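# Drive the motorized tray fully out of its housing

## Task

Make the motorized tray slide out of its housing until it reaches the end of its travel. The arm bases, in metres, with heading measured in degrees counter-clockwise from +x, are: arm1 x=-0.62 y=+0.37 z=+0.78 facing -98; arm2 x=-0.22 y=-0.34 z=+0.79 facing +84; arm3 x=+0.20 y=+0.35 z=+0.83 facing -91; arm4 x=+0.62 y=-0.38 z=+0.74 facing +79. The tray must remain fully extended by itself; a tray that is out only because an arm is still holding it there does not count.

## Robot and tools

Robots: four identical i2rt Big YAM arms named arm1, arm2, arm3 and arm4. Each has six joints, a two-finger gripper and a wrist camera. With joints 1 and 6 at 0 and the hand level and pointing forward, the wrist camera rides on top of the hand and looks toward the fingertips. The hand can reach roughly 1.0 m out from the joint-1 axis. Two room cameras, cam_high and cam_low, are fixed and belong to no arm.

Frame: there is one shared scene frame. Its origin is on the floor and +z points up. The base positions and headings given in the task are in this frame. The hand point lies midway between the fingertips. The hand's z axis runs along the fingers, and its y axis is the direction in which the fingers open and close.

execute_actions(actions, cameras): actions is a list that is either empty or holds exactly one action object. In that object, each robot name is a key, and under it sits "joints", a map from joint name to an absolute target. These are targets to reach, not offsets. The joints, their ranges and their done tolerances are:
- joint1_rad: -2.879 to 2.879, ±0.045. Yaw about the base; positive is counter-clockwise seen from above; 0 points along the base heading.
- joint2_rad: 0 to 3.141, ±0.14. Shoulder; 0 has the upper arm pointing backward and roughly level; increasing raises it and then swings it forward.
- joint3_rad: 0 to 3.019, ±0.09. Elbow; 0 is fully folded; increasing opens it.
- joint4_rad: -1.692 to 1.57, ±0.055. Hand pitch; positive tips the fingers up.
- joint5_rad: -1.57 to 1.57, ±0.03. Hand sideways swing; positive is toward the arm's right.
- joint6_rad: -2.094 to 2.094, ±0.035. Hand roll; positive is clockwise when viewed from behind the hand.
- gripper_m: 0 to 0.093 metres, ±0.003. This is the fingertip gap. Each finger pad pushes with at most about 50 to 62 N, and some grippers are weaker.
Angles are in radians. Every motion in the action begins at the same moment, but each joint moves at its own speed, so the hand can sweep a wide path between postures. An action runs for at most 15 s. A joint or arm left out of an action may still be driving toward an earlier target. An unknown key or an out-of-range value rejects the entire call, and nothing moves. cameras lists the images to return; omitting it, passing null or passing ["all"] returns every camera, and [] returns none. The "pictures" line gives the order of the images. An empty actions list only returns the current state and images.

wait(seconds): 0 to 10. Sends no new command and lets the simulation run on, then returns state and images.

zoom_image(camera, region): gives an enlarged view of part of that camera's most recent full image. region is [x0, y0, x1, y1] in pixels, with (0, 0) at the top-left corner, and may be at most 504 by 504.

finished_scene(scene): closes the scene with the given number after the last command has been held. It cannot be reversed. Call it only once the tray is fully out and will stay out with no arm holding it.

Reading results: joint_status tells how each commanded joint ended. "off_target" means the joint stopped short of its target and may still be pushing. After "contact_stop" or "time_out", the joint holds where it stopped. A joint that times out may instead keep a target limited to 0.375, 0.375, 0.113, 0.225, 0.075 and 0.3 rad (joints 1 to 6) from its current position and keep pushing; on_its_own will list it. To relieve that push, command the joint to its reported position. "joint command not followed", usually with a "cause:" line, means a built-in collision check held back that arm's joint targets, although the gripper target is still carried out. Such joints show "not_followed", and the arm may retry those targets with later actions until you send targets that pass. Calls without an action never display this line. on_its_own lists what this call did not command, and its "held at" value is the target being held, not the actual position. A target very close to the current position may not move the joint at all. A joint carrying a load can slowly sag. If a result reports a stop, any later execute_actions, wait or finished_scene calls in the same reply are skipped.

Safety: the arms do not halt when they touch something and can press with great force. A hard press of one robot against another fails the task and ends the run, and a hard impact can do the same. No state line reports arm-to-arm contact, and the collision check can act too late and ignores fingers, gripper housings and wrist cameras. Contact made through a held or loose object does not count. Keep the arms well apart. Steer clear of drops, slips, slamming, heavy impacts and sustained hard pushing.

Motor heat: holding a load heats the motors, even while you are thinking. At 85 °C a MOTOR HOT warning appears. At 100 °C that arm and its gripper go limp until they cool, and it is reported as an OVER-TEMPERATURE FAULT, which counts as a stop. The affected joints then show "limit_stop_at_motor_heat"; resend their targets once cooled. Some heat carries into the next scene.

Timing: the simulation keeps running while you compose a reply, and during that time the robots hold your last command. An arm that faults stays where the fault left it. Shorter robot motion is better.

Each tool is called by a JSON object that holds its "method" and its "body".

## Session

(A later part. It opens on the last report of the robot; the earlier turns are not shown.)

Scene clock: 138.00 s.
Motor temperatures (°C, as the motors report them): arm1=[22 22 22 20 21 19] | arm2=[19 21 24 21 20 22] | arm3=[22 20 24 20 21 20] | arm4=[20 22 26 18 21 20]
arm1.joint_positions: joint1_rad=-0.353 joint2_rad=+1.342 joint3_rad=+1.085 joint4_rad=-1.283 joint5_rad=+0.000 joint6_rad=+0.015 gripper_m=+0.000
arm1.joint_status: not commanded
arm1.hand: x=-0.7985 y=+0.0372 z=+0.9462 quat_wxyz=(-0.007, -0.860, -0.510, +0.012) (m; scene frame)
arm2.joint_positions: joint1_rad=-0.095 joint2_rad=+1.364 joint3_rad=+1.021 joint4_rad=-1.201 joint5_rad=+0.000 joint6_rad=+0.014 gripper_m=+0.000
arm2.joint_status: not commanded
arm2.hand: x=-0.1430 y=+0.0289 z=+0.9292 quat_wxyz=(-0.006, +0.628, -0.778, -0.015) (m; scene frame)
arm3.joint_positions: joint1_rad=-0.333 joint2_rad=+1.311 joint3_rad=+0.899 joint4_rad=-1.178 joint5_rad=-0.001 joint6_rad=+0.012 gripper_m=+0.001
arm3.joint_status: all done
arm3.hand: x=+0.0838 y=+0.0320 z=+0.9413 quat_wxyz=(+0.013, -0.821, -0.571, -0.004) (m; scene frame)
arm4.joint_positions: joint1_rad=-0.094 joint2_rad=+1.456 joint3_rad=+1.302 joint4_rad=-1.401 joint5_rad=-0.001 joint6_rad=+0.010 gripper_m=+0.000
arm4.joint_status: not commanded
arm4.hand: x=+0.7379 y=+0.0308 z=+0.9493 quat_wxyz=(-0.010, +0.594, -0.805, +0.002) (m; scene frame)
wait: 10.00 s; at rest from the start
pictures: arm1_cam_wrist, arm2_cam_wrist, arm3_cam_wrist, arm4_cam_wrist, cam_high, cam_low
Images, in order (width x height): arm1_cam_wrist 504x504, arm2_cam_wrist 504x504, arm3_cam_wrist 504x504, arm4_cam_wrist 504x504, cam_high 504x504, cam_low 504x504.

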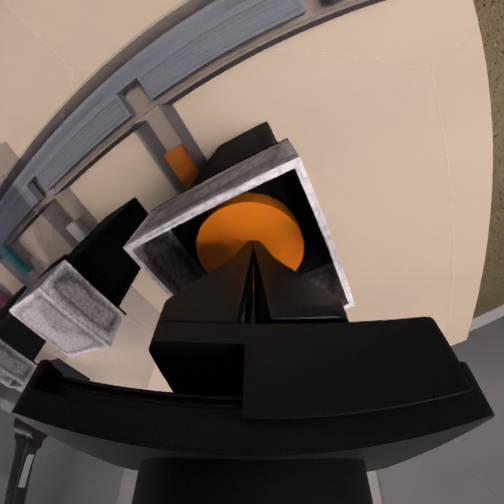

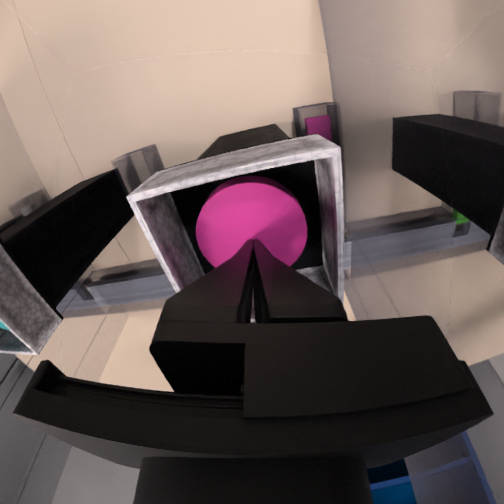

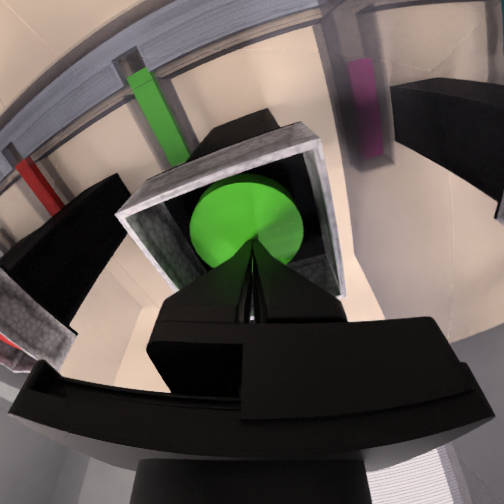

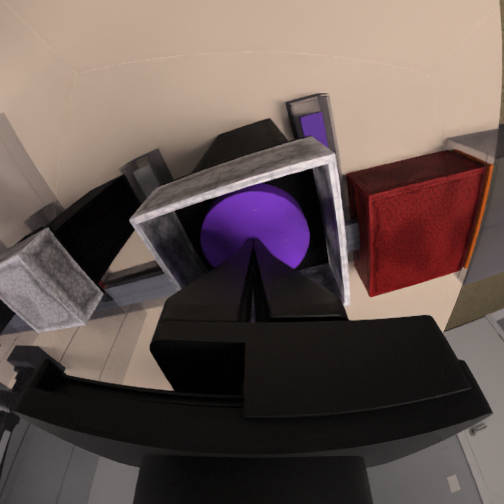

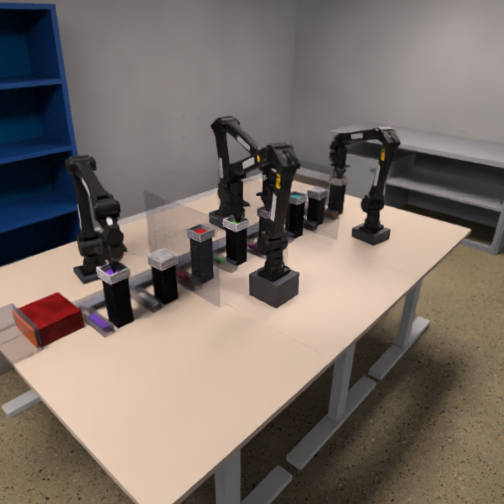

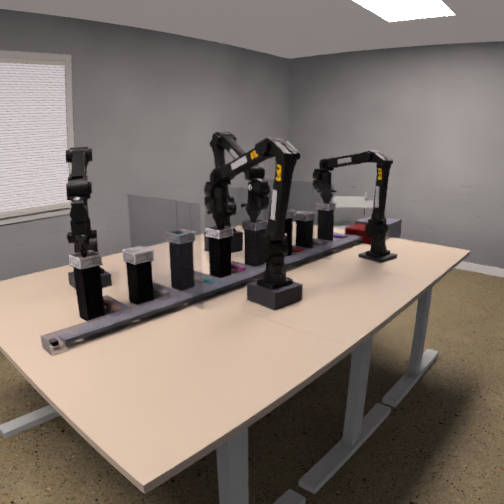

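{"method": "wait", "body": {"seconds": 10}}

Scene clock: 149.07 s.
Motor temperatures (°C, as the motors report them): arm1=[22 22 22 20 21 19] | arm2=[19 21 24 21 20 22] | arm3=[22 20 24 20 21 20] | arm4=[20 22 26 18 21 20]
arm1.joint_positions: joint1_rad=-0.353 joint2_rad=+1.342 joint3_rad=+1.085 joint4_rad=-1.283 joint5_rad=+0.000 joint6_rad=+0.015 gripper_m=+0.000
arm1.joint_status: not commanded
arm1.hand: x=-0.7985 y=+0.0372 z=+0.9462 quat_wxyz=(-0.007, -0.860, -0.510, +0.012) (m; scene frame)
arm2.joint_positions: joint1_rad=-0.095 joint2_rad=+1.364 joint3_rad=+1.021 joint4_rad=-1.201 joint5_rad=+0.000 joint6_rad=+0.014 gripper_m=+0.000
arm2.joint_status: not commanded
arm2.hand: x=-0.1430 y=+0.0289 z=+0.9292 quat_wxyz=(-0.006, +0.628, -0.778, -0.015) (m; scene frame)
arm3.joint_positions: joint1_rad=-0.333 joint2_rad=+1.311 joint3_rad=+0.899 joint4_rad=-1.178 joint5_rad=-0.001 joint6_rad=+0.012 gripper_m=+0.001
arm3.joint_status: all done
arm3.hand: x=+0.0838 y=+0.0320 z=+0.9413 quat_wxyz=(+0.013, -0.821, -0.571, -0.004) (m; scene frame)
arm4.joint_positions: joint1_rad=-0.094 joint2_rad=+1.456 joint3_rad=+1.302 joint4_rad=-1.401 joint5_rad=-0.001 joint6_rad=+0.010 gripper_m=+0.000
arm4.joint_status: not commanded
arm4.hand: x=+0.7379 y=+0.0308 z=+0.9493 quat_wxyz=(-0.010, +0.594, -0.805, +0.002) (m; scene frame)
wait: 10.00 s; at rest from the start
pictures: arm1_cam_wrist, arm2_cam_wrist, arm3_cam_wrist, arm4_cam_wrist, cam_high, cam_low
Images, in order (width x height): arm1_cam_wrist 504x504, arm2_cam_wrist 504x504, arm3_cam_wrist 504x504, arm4_cam_wrist 504x504, cam_high 504x504, cam_low 504x504.

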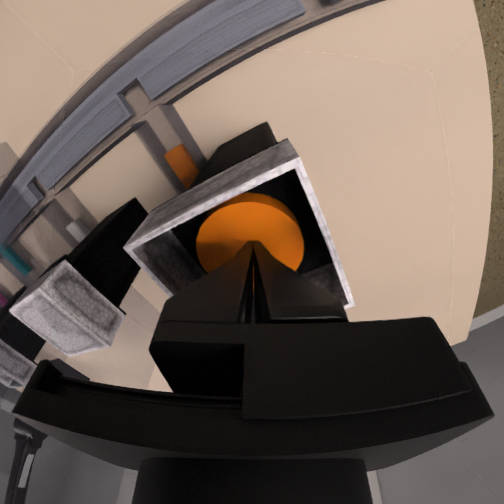

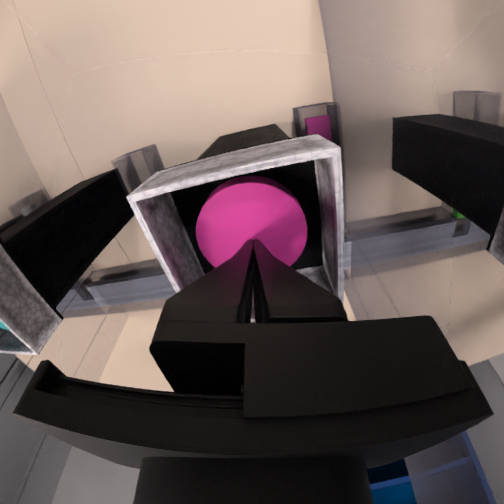

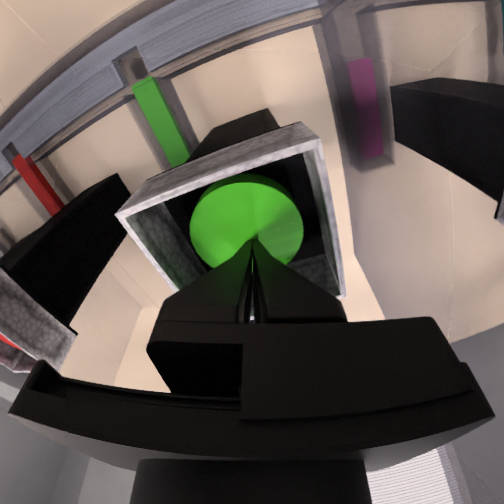

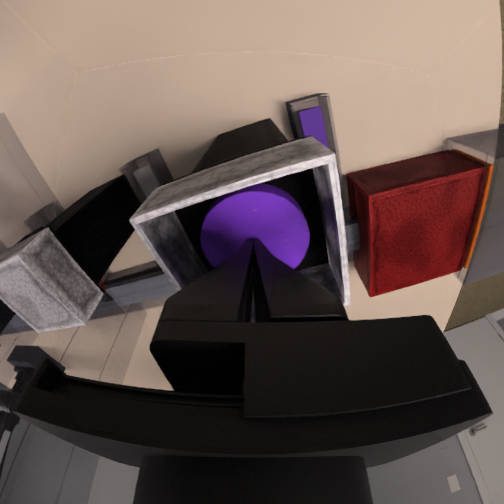

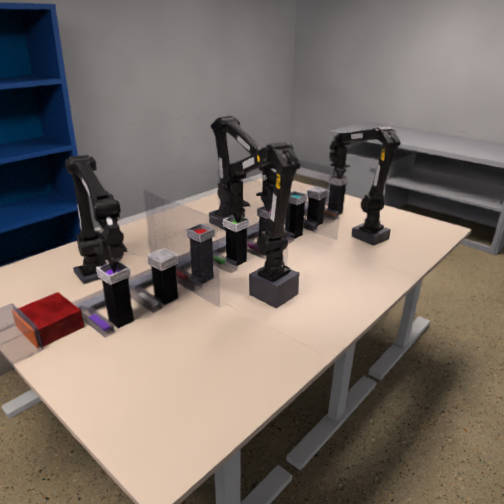

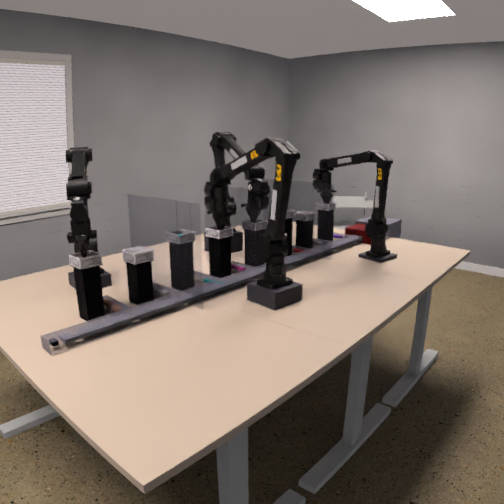

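{"method": "zoom_image", "body": {"camera": "arm3_cam_wrist", "region": [0, 30, 200, 230]}}

Region (0, 30, 200, 230) of arm3_cam_wrist's 504x504 image, scaled by 2.520, with more detail than that image has.

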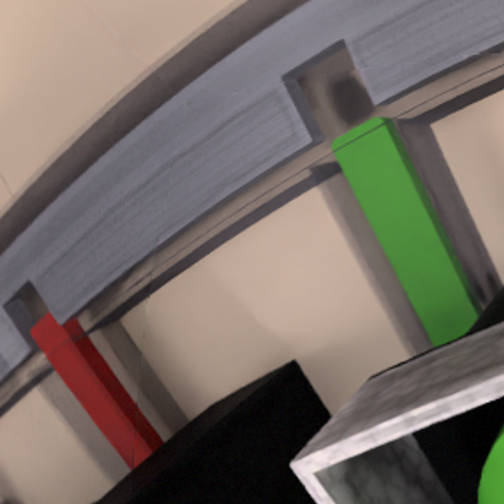

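{"method": "wait", "body": {"seconds": 10}}

{"method": "zoom_image", "body": {"camera": "arm3_cam_wrist", "region": [0, 30, 200, 230]}}

Scene clock: 160.10 s.
Motor temperatures (°C, as the motors report them): arm1=[22 22 22 20 21 19] | arm2=[19 21 24 21 20 22] | arm3=[22 20 24 20 21 20] | arm4=[20 23 26 18 21 20]
arm1.joint_positions: joint1_rad=-0.353 joint2_rad=+1.342 joint3_rad=+1.085 joint4_rad=-1.283 joint5_rad=+0.000 joint6_rad=+0.015 gripper_m=+0.000
arm1.joint_status: not commanded
arm1.hand: x=-0.7985 y=+0.0372 z=+0.9462 quat_wxyz=(-0.007, -0.860, -0.510, +0.012) (m; scene frame)
arm2.joint_positions: joint1_rad=-0.095 joint2_rad=+1.364 joint3_rad=+1.021 joint4_rad=-1.201 joint5_rad=+0.000 joint6_rad=+0.014 gripper_m=+0.000
arm2.joint_status: not commanded
arm2.hand: x=-0.1430 y=+0.0289 z=+0.9292 quat_wxyz=(-0.006, +0.628, -0.778, -0.015) (m; scene frame)
arm3.joint_positions: joint1_rad=-0.333 joint2_rad=+1.311 joint3_rad=+0.899 joint4_rad=-1.178 joint5_rad=-0.001 joint6_rad=+0.012 gripper_m=+0.001
arm3.joint_status: all done
arm3.hand: x=+0.0838 y=+0.0320 z=+0.9413 quat_wxyz=(+0.013, -0.821, -0.571, -0.004) (m; scene frame)
arm4.joint_positions: joint1_rad=-0.094 joint2_rad=+1.456 joint3_rad=+1.302 joint4_rad=-1.401 joint5_rad=-0.001 joint6_rad=+0.010 gripper_m=+0.000
arm4.joint_status: not commanded
arm4.hand: x=+0.7379 y=+0.0308 z=+0.9493 quat_wxyz=(-0.010, +0.594, -0.805, +0.002) (m; scene frame)
wait: 10.00 s; at rest from the start
pictures: arm1_cam_wrist, arm2_cam_wrist, arm3_cam_wrist, arm4_cam_wrist, cam_high, cam_low
Images, in order (width x height): arm1_cam_wrist 504x504, arm2_cam_wrist 504x504, arm3_cam_wrist 504x504, arm4_cam_wrist 504x504, cam_high 504x504, cam_low 504x504.

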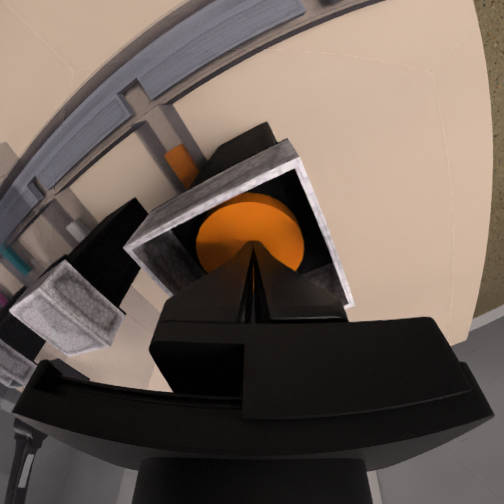

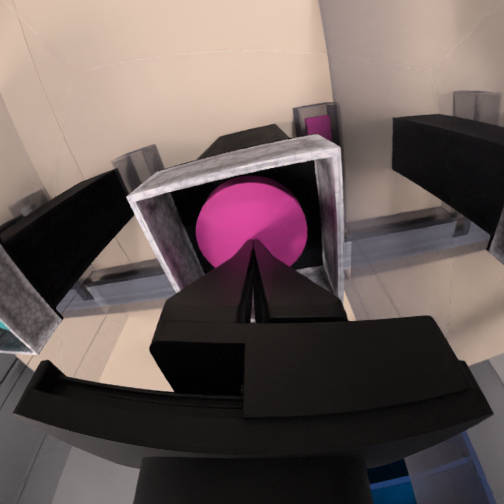

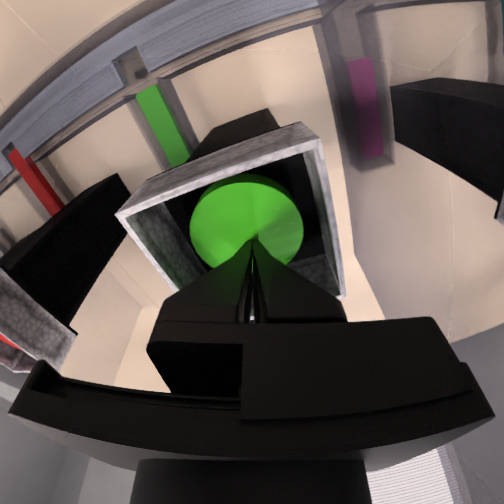

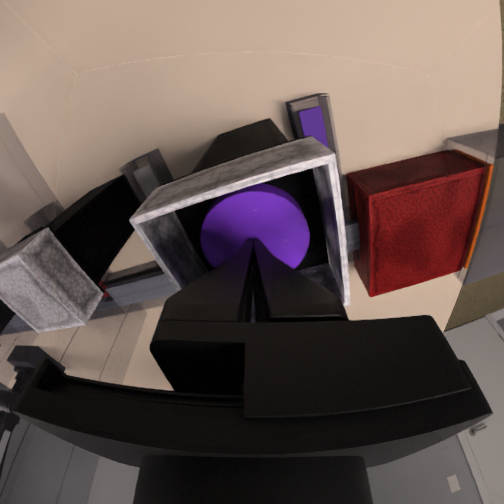

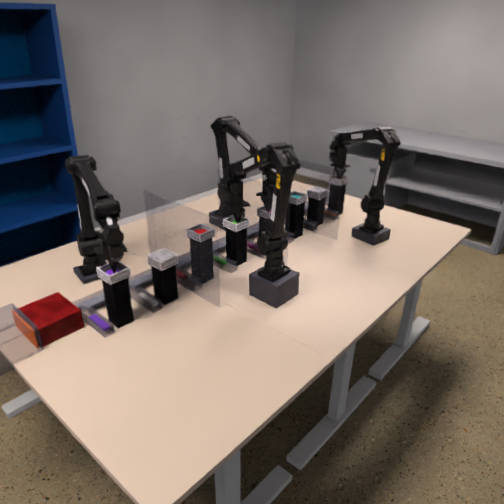

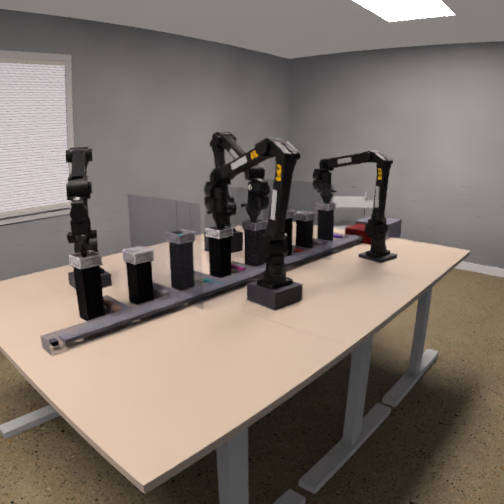

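Region (0, 30, 200, 230) of arm3_cam_wrist's 504x504 image, scaled by 2.520, with more detail than that image has.

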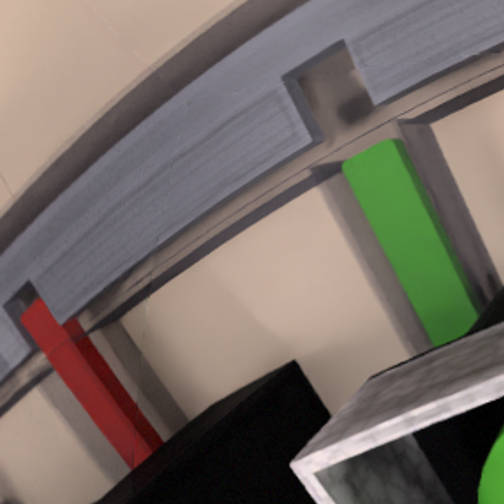

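{"method": "wait", "body": {"seconds": 10}}

Scene clock: 170.43 s.
Motor temperatures (°C, as the motors report them): arm1=[22 22 22 20 21 19] | arm2=[19 21 24 21 20 22] | arm3=[22 20 24 20 21 20] | arm4=[20 23 26 18 21 20]
arm1.joint_positions: joint1_rad=-0.353 joint2_rad=+1.342 joint3_rad=+1.085 joint4_rad=-1.283 joint5_rad=+0.000 joint6_rad=+0.015 gripper_m=+0.000
arm1.joint_status: not commanded
arm1.hand: x=-0.7985 y=+0.0372 z=+0.9462 quat_wxyz=(-0.007, -0.860, -0.510, +0.012) (m; scene frame)
arm2.joint_positions: joint1_rad=-0.095 joint2_rad=+1.364 joint3_rad=+1.021 joint4_rad=-1.201 joint5_rad=+0.000 joint6_rad=+0.014 gripper_m=+0.000
arm2.joint_status: not commanded
arm2.hand: x=-0.1430 y=+0.0289 z=+0.9292 quat_wxyz=(-0.006, +0.628, -0.778, -0.015) (m; scene frame)
arm3.joint_positions: joint1_rad=-0.333 joint2_rad=+1.311 joint3_rad=+0.899 joint4_rad=-1.178 joint5_rad=-0.001 joint6_rad=+0.012 gripper_m=+0.001
arm3.joint_status: all done
arm3.hand: x=+0.0838 y=+0.0320 z=+0.9413 quat_wxyz=(+0.013, -0.821, -0.571, -0.004) (m; scene frame)
arm4.joint_positions: joint1_rad=-0.094 joint2_rad=+1.456 joint3_rad=+1.302 joint4_rad=-1.401 joint5_rad=-0.001 joint6_rad=+0.010 gripper_m=+0.000
arm4.joint_status: not commanded
arm4.hand: x=+0.7379 y=+0.0308 z=+0.9493 quat_wxyz=(-0.010, +0.594, -0.805, +0.002) (m; scene frame)
wait: 10.00 s; at rest from the start
pictures: arm1_cam_wrist, arm2_cam_wrist, arm3_cam_wrist, arm4_cam_wrist, cam_high, cam_low
Images, in order (width x height): arm1_cam_wrist 504x504, arm2_cam_wrist 504x504, arm3_cam_wrist 504x504, arm4_cam_wrist 504x504, cam_high 504x504, cam_low 504x504.

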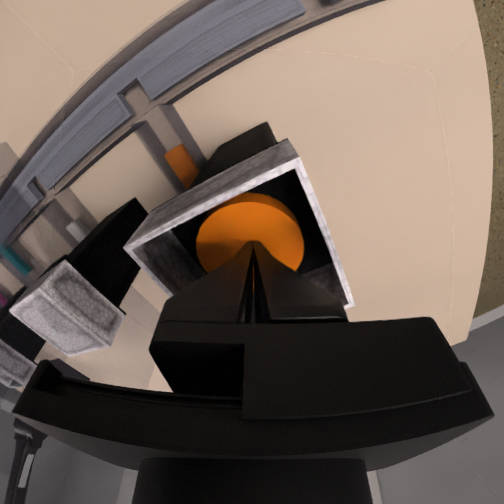

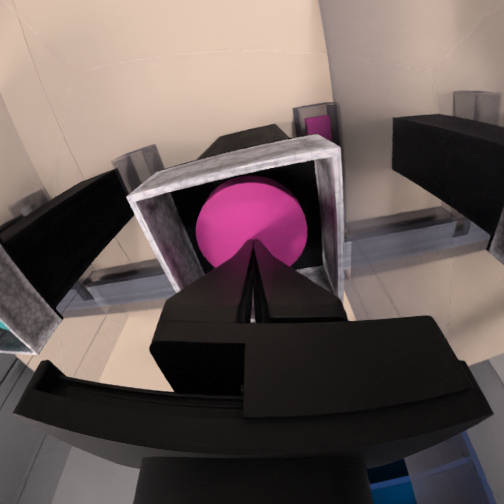

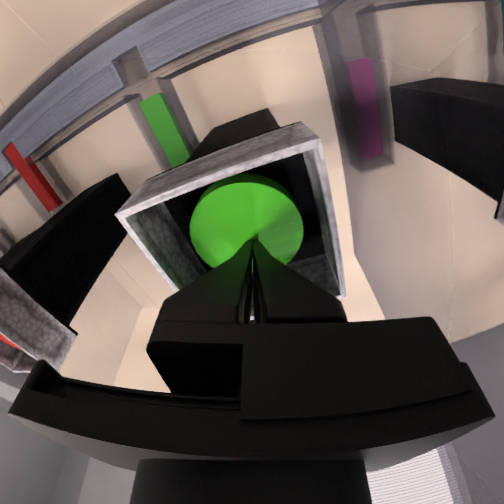

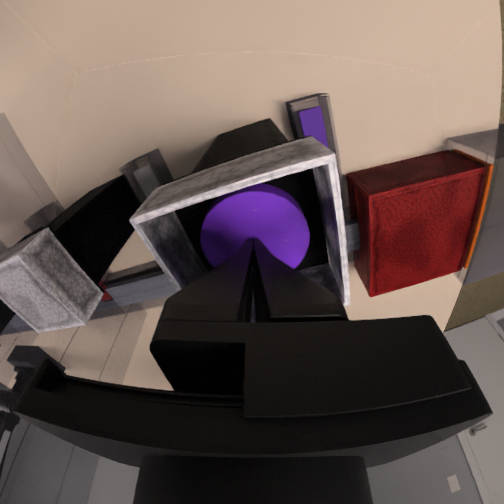

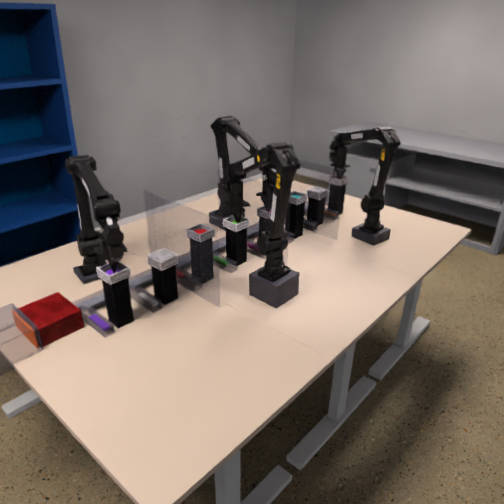

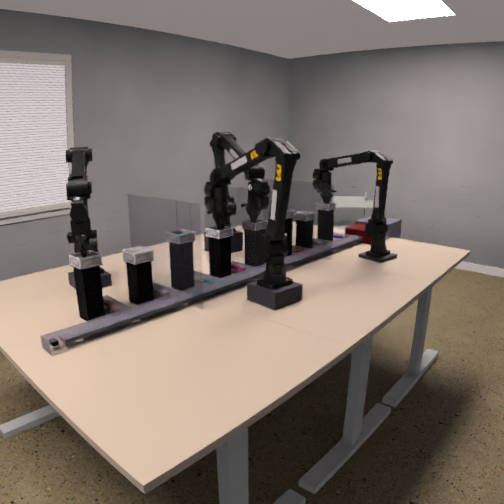

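{"method": "wait", "body": {"seconds": 10}}

Scene clock: 181.10 s.
Motor temperatures (°C, as the motors report them): arm1=[22 22 22 20 21 19] | arm2=[19 21 24 21 20 22] | arm3=[22 20 24 20 21 20] | arm4=[20 23 26 18 21 20]
arm1.joint_positions: joint1_rad=-0.353 joint2_rad=+1.342 joint3_rad=+1.085 joint4_rad=-1.283 joint5_rad=+0.000 joint6_rad=+0.015 gripper_m=+0.000
arm1.joint_status: not commanded
arm1.hand: x=-0.7985 y=+0.0372 z=+0.9462 quat_wxyz=(-0.007, -0.860, -0.510, +0.012) (m; scene frame)
arm2.joint_positions: joint1_rad=-0.095 joint2_rad=+1.364 joint3_rad=+1.021 joint4_rad=-1.201 joint5_rad=+0.000 joint6_rad=+0.014 gripper_m=+0.000
arm2.joint_status: not commanded
arm2.hand: x=-0.1430 y=+0.0289 z=+0.9292 quat_wxyz=(-0.006, +0.628, -0.778, -0.015) (m; scene frame)
arm3.joint_positions: joint1_rad=-0.333 joint2_rad=+1.311 joint3_rad=+0.899 joint4_rad=-1.178 joint5_rad=-0.001 joint6_rad=+0.012 gripper_m=+0.001
arm3.joint_status: all done
arm3.hand: x=+0.0838 y=+0.0320 z=+0.9413 quat_wxyz=(+0.013, -0.821, -0.571, -0.004) (m; scene frame)
arm4.joint_positions: joint1_rad=-0.094 joint2_rad=+1.456 joint3_rad=+1.302 joint4_rad=-1.401 joint5_rad=-0.001 joint6_rad=+0.010 gripper_m=+0.000
arm4.joint_status: not commanded
arm4.hand: x=+0.7379 y=+0.0308 z=+0.9493 quat_wxyz=(-0.010, +0.594, -0.805, +0.002) (m; scene frame)
wait: 10.00 s; at rest from the start
pictures: arm1_cam_wrist, arm2_cam_wrist, arm3_cam_wrist, arm4_cam_wrist, cam_high, cam_low
Images, in order (width x height): arm1_cam_wrist 504x504, arm2_cam_wrist 504x504, arm3_cam_wrist 504x504, arm4_cam_wrist 504x504, cam_high 504x504, cam_low 504x504.

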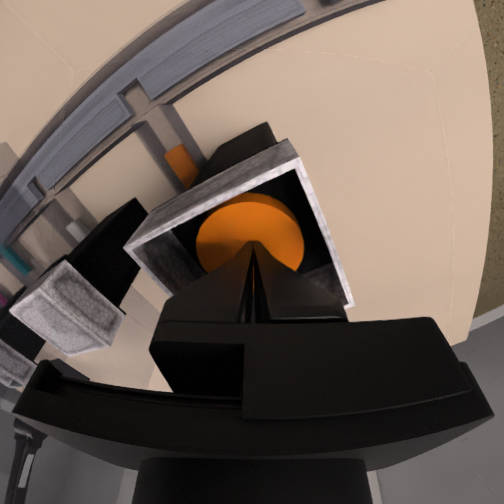

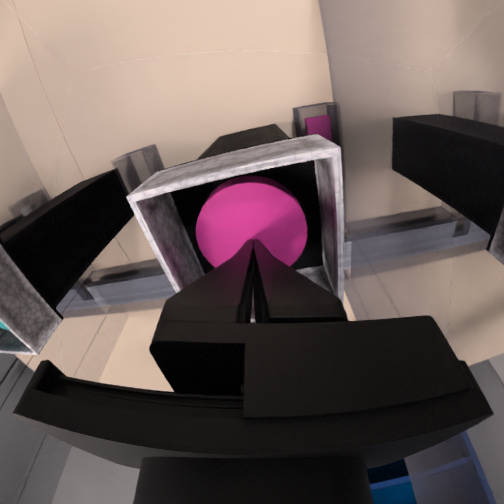

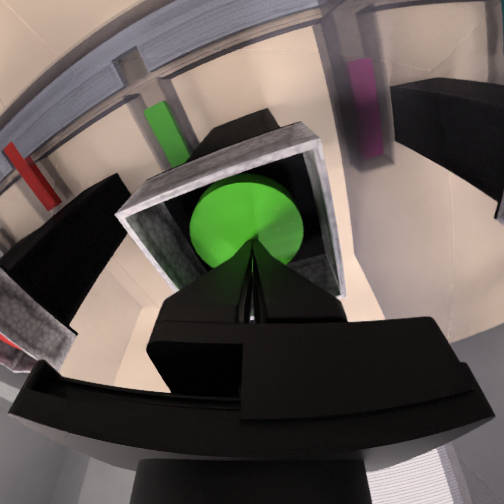

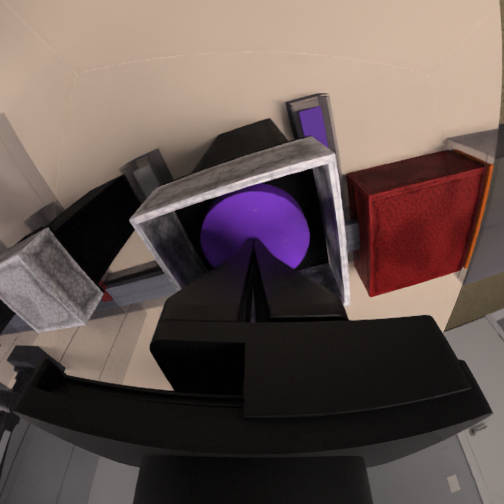

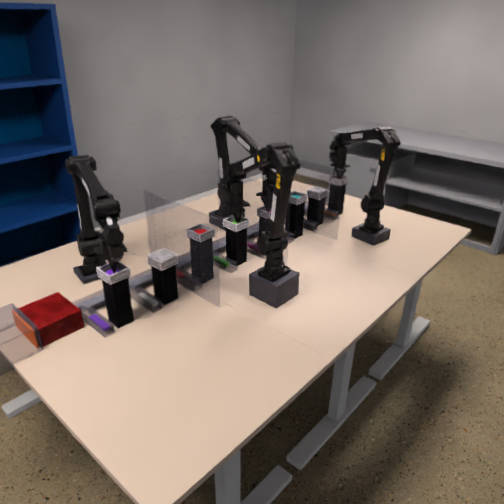

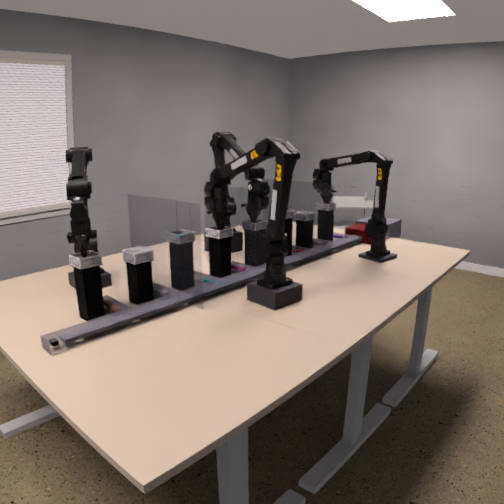

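{"method": "wait", "body": {"seconds": 10}}

Scene clock: 191.33 s.
Motor temperatures (°C, as the motors report them): arm1=[22 22 22 20 21 19] | arm2=[19 21 24 21 20 22] | arm3=[22 20 24 20 21 20] | arm4=[20 23 26 18 21 20]
arm1.joint_positions: joint1_rad=-0.353 joint2_rad=+1.342 joint3_rad=+1.085 joint4_rad=-1.283 joint5_rad=+0.000 joint6_rad=+0.015 gripper_m=+0.000
arm1.joint_status: not commanded
arm1.hand: x=-0.7985 y=+0.0372 z=+0.9462 quat_wxyz=(-0.007, -0.860, -0.510, +0.012) (m; scene frame)
arm2.joint_positions: joint1_rad=-0.095 joint2_rad=+1.364 joint3_rad=+1.021 joint4_rad=-1.201 joint5_rad=+0.000 joint6_rad=+0.014 gripper_m=+0.000
arm2.joint_status: not commanded
arm2.hand: x=-0.1430 y=+0.0289 z=+0.9292 quat_wxyz=(-0.006, +0.628, -0.778, -0.015) (m; scene frame)
arm3.joint_positions: joint1_rad=-0.333 joint2_rad=+1.311 joint3_rad=+0.899 joint4_rad=-1.178 joint5_rad=-0.001 joint6_rad=+0.012 gripper_m=+0.001
arm3.joint_status: all done
arm3.hand: x=+0.0838 y=+0.0320 z=+0.9413 quat_wxyz=(+0.013, -0.821, -0.571, -0.004) (m; scene frame)
arm4.joint_positions: joint1_rad=-0.094 joint2_rad=+1.456 joint3_rad=+1.302 joint4_rad=-1.401 joint5_rad=-0.001 joint6_rad=+0.010 gripper_m=+0.000
arm4.joint_status: not commanded
arm4.hand: x=+0.7379 y=+0.0308 z=+0.9493 quat_wxyz=(-0.010, +0.594, -0.805, +0.002) (m; scene frame)
wait: 10.00 s; at rest by 0.03 s
pictures: arm1_cam_wrist, arm2_cam_wrist, arm3_cam_wrist, arm4_cam_wrist, cam_high, cam_low
Images, in order (width x height): arm1_cam_wrist 504x504, arm2_cam_wrist 504x504, arm3_cam_wrist 504x504, arm4_cam_wrist 504x504, cam_high 504x504, cam_low 504x504.

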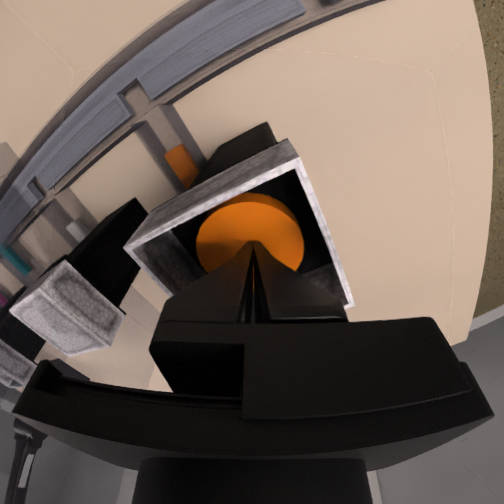

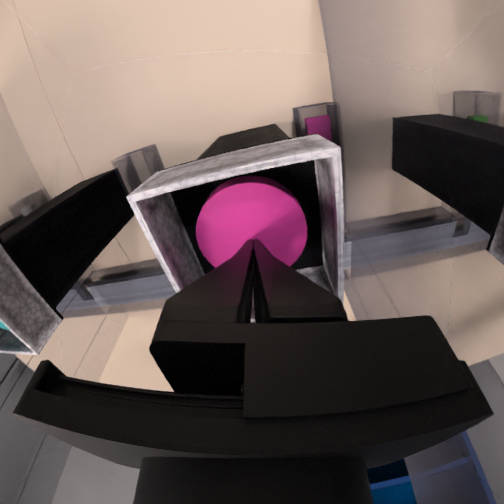

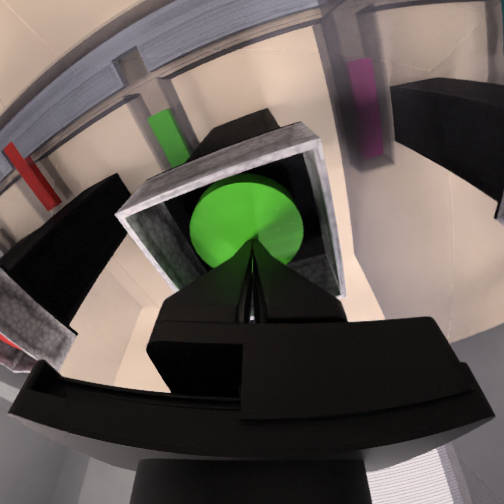

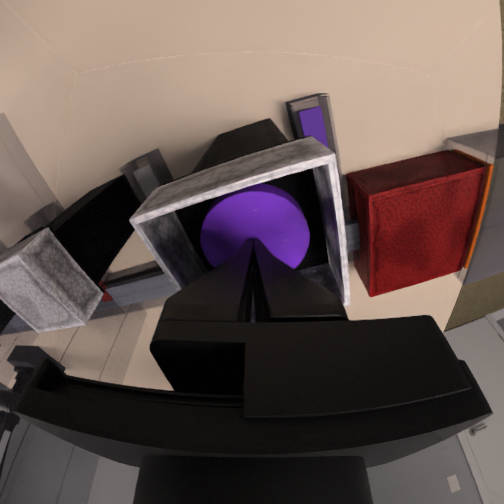

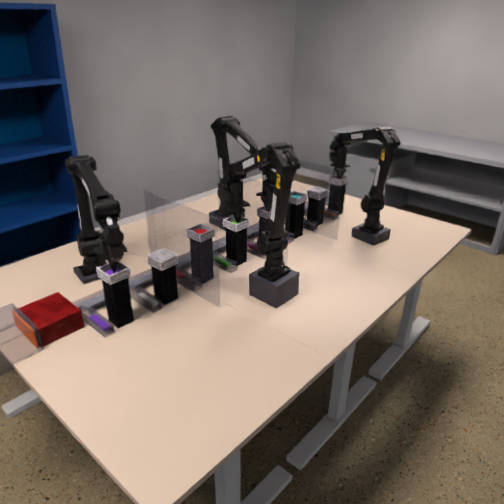

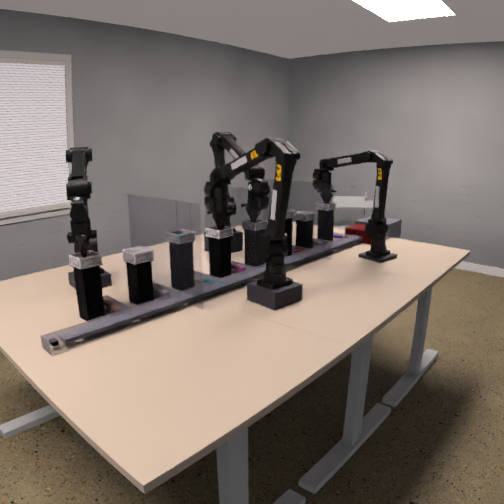

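Green bolt is still retracting; I'll give it two more waits so it is fully charged before swapping.

{"method": "wait", "body": {"seconds": 10}}

Scene clock: 201.70 s.
Motor temperatures (°C, as the motors report them): arm1=[22 22 22 20 21 19] | arm2=[19 21 24 21 20 22] | arm3=[22 20 24 20 21 20] | arm4=[20 23 27 18 21 20]
arm1.joint_positions: joint1_rad=-0.353 joint2_rad=+1.342 joint3_rad=+1.085 joint4_rad=-1.283 joint5_rad=+0.000 joint6_rad=+0.015 gripper_m=+0.000
arm1.joint_status: not commanded
arm1.hand: x=-0.7985 y=+0.0372 z=+0.9462 quat_wxyz=(-0.007, -0.860, -0.510, +0.012) (m; scene frame)
arm2.joint_positions: joint1_rad=-0.095 joint2_rad=+1.364 joint3_rad=+1.021 joint4_rad=-1.201 joint5_rad=+0.000 joint6_rad=+0.014 gripper_m=+0.000
arm2.joint_status: not commanded
arm2.hand: x=-0.1430 y=+0.0289 z=+0.9292 quat_wxyz=(-0.006, +0.628, -0.778, -0.015) (m; scene frame)
arm3.joint_positions: joint1_rad=-0.333 joint2_rad=+1.311 joint3_rad=+0.899 joint4_rad=-1.178 joint5_rad=-0.001 joint6_rad=+0.012 gripper_m=+0.001
arm3.joint_status: all done
arm3.hand: x=+0.0838 y=+0.0320 z=+0.9413 quat_wxyz=(+0.013, -0.821, -0.571, -0.004) (m; scene frame)
arm4.joint_positions: joint1_rad=-0.094 joint2_rad=+1.456 joint3_rad=+1.302 joint4_rad=-1.401 joint5_rad=-0.001 joint6_rad=+0.010 gripper_m=+0.000
arm4.joint_status: not commanded
arm4.hand: x=+0.7379 y=+0.0308 z=+0.9493 quat_wxyz=(-0.010, +0.594, -0.805, +0.002) (m; scene frame)
wait: 10.00 s; at rest from the start
pictures: arm1_cam_wrist, arm2_cam_wrist, arm3_cam_wrist, arm4_cam_wrist, cam_high, cam_low
Images, in order (width x height): arm1_cam_wrist 504x504, arm2_cam_wrist 504x504, arm3_cam_wrist 504x504, arm4_cam_wrist 504x504, cam_high 504x504, cam_low 504x504.

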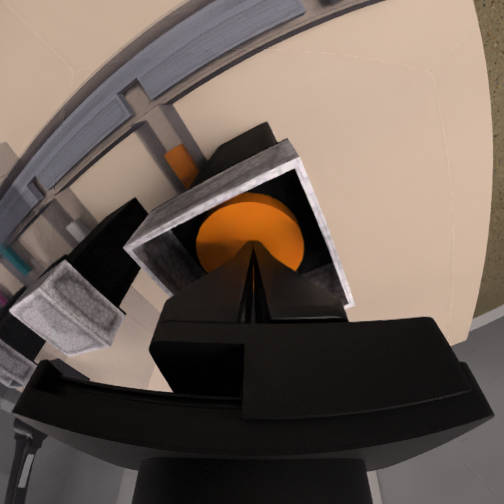

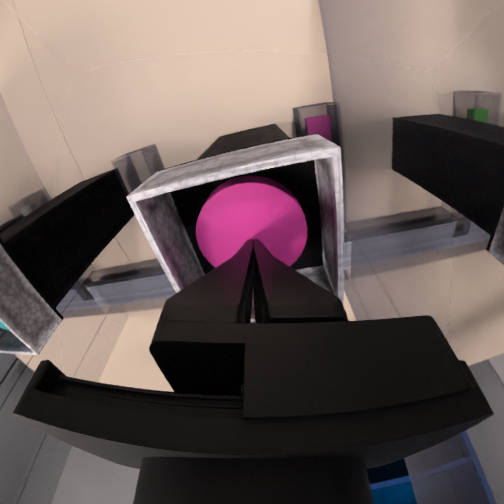

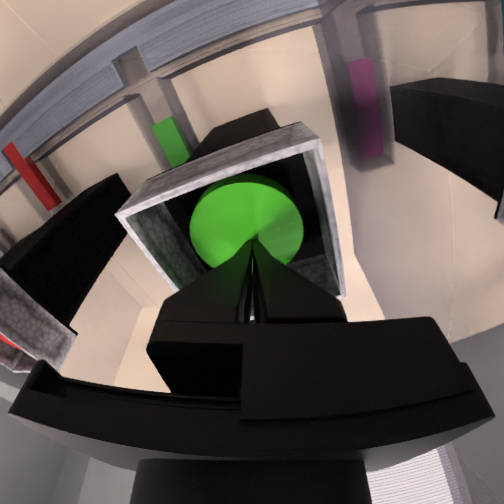

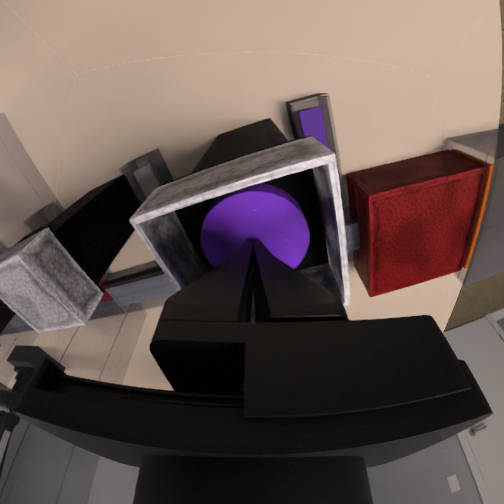

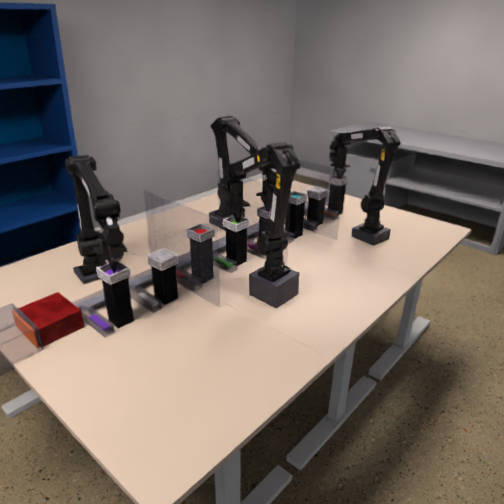

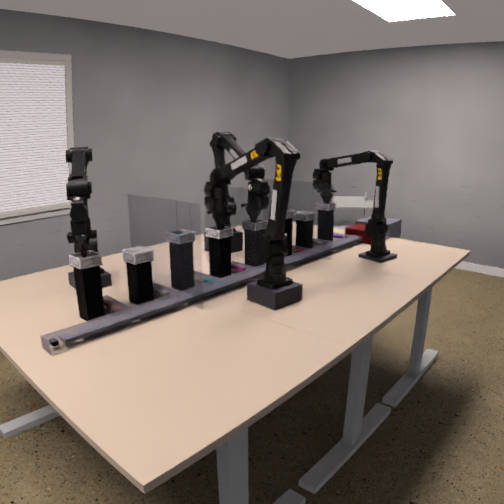

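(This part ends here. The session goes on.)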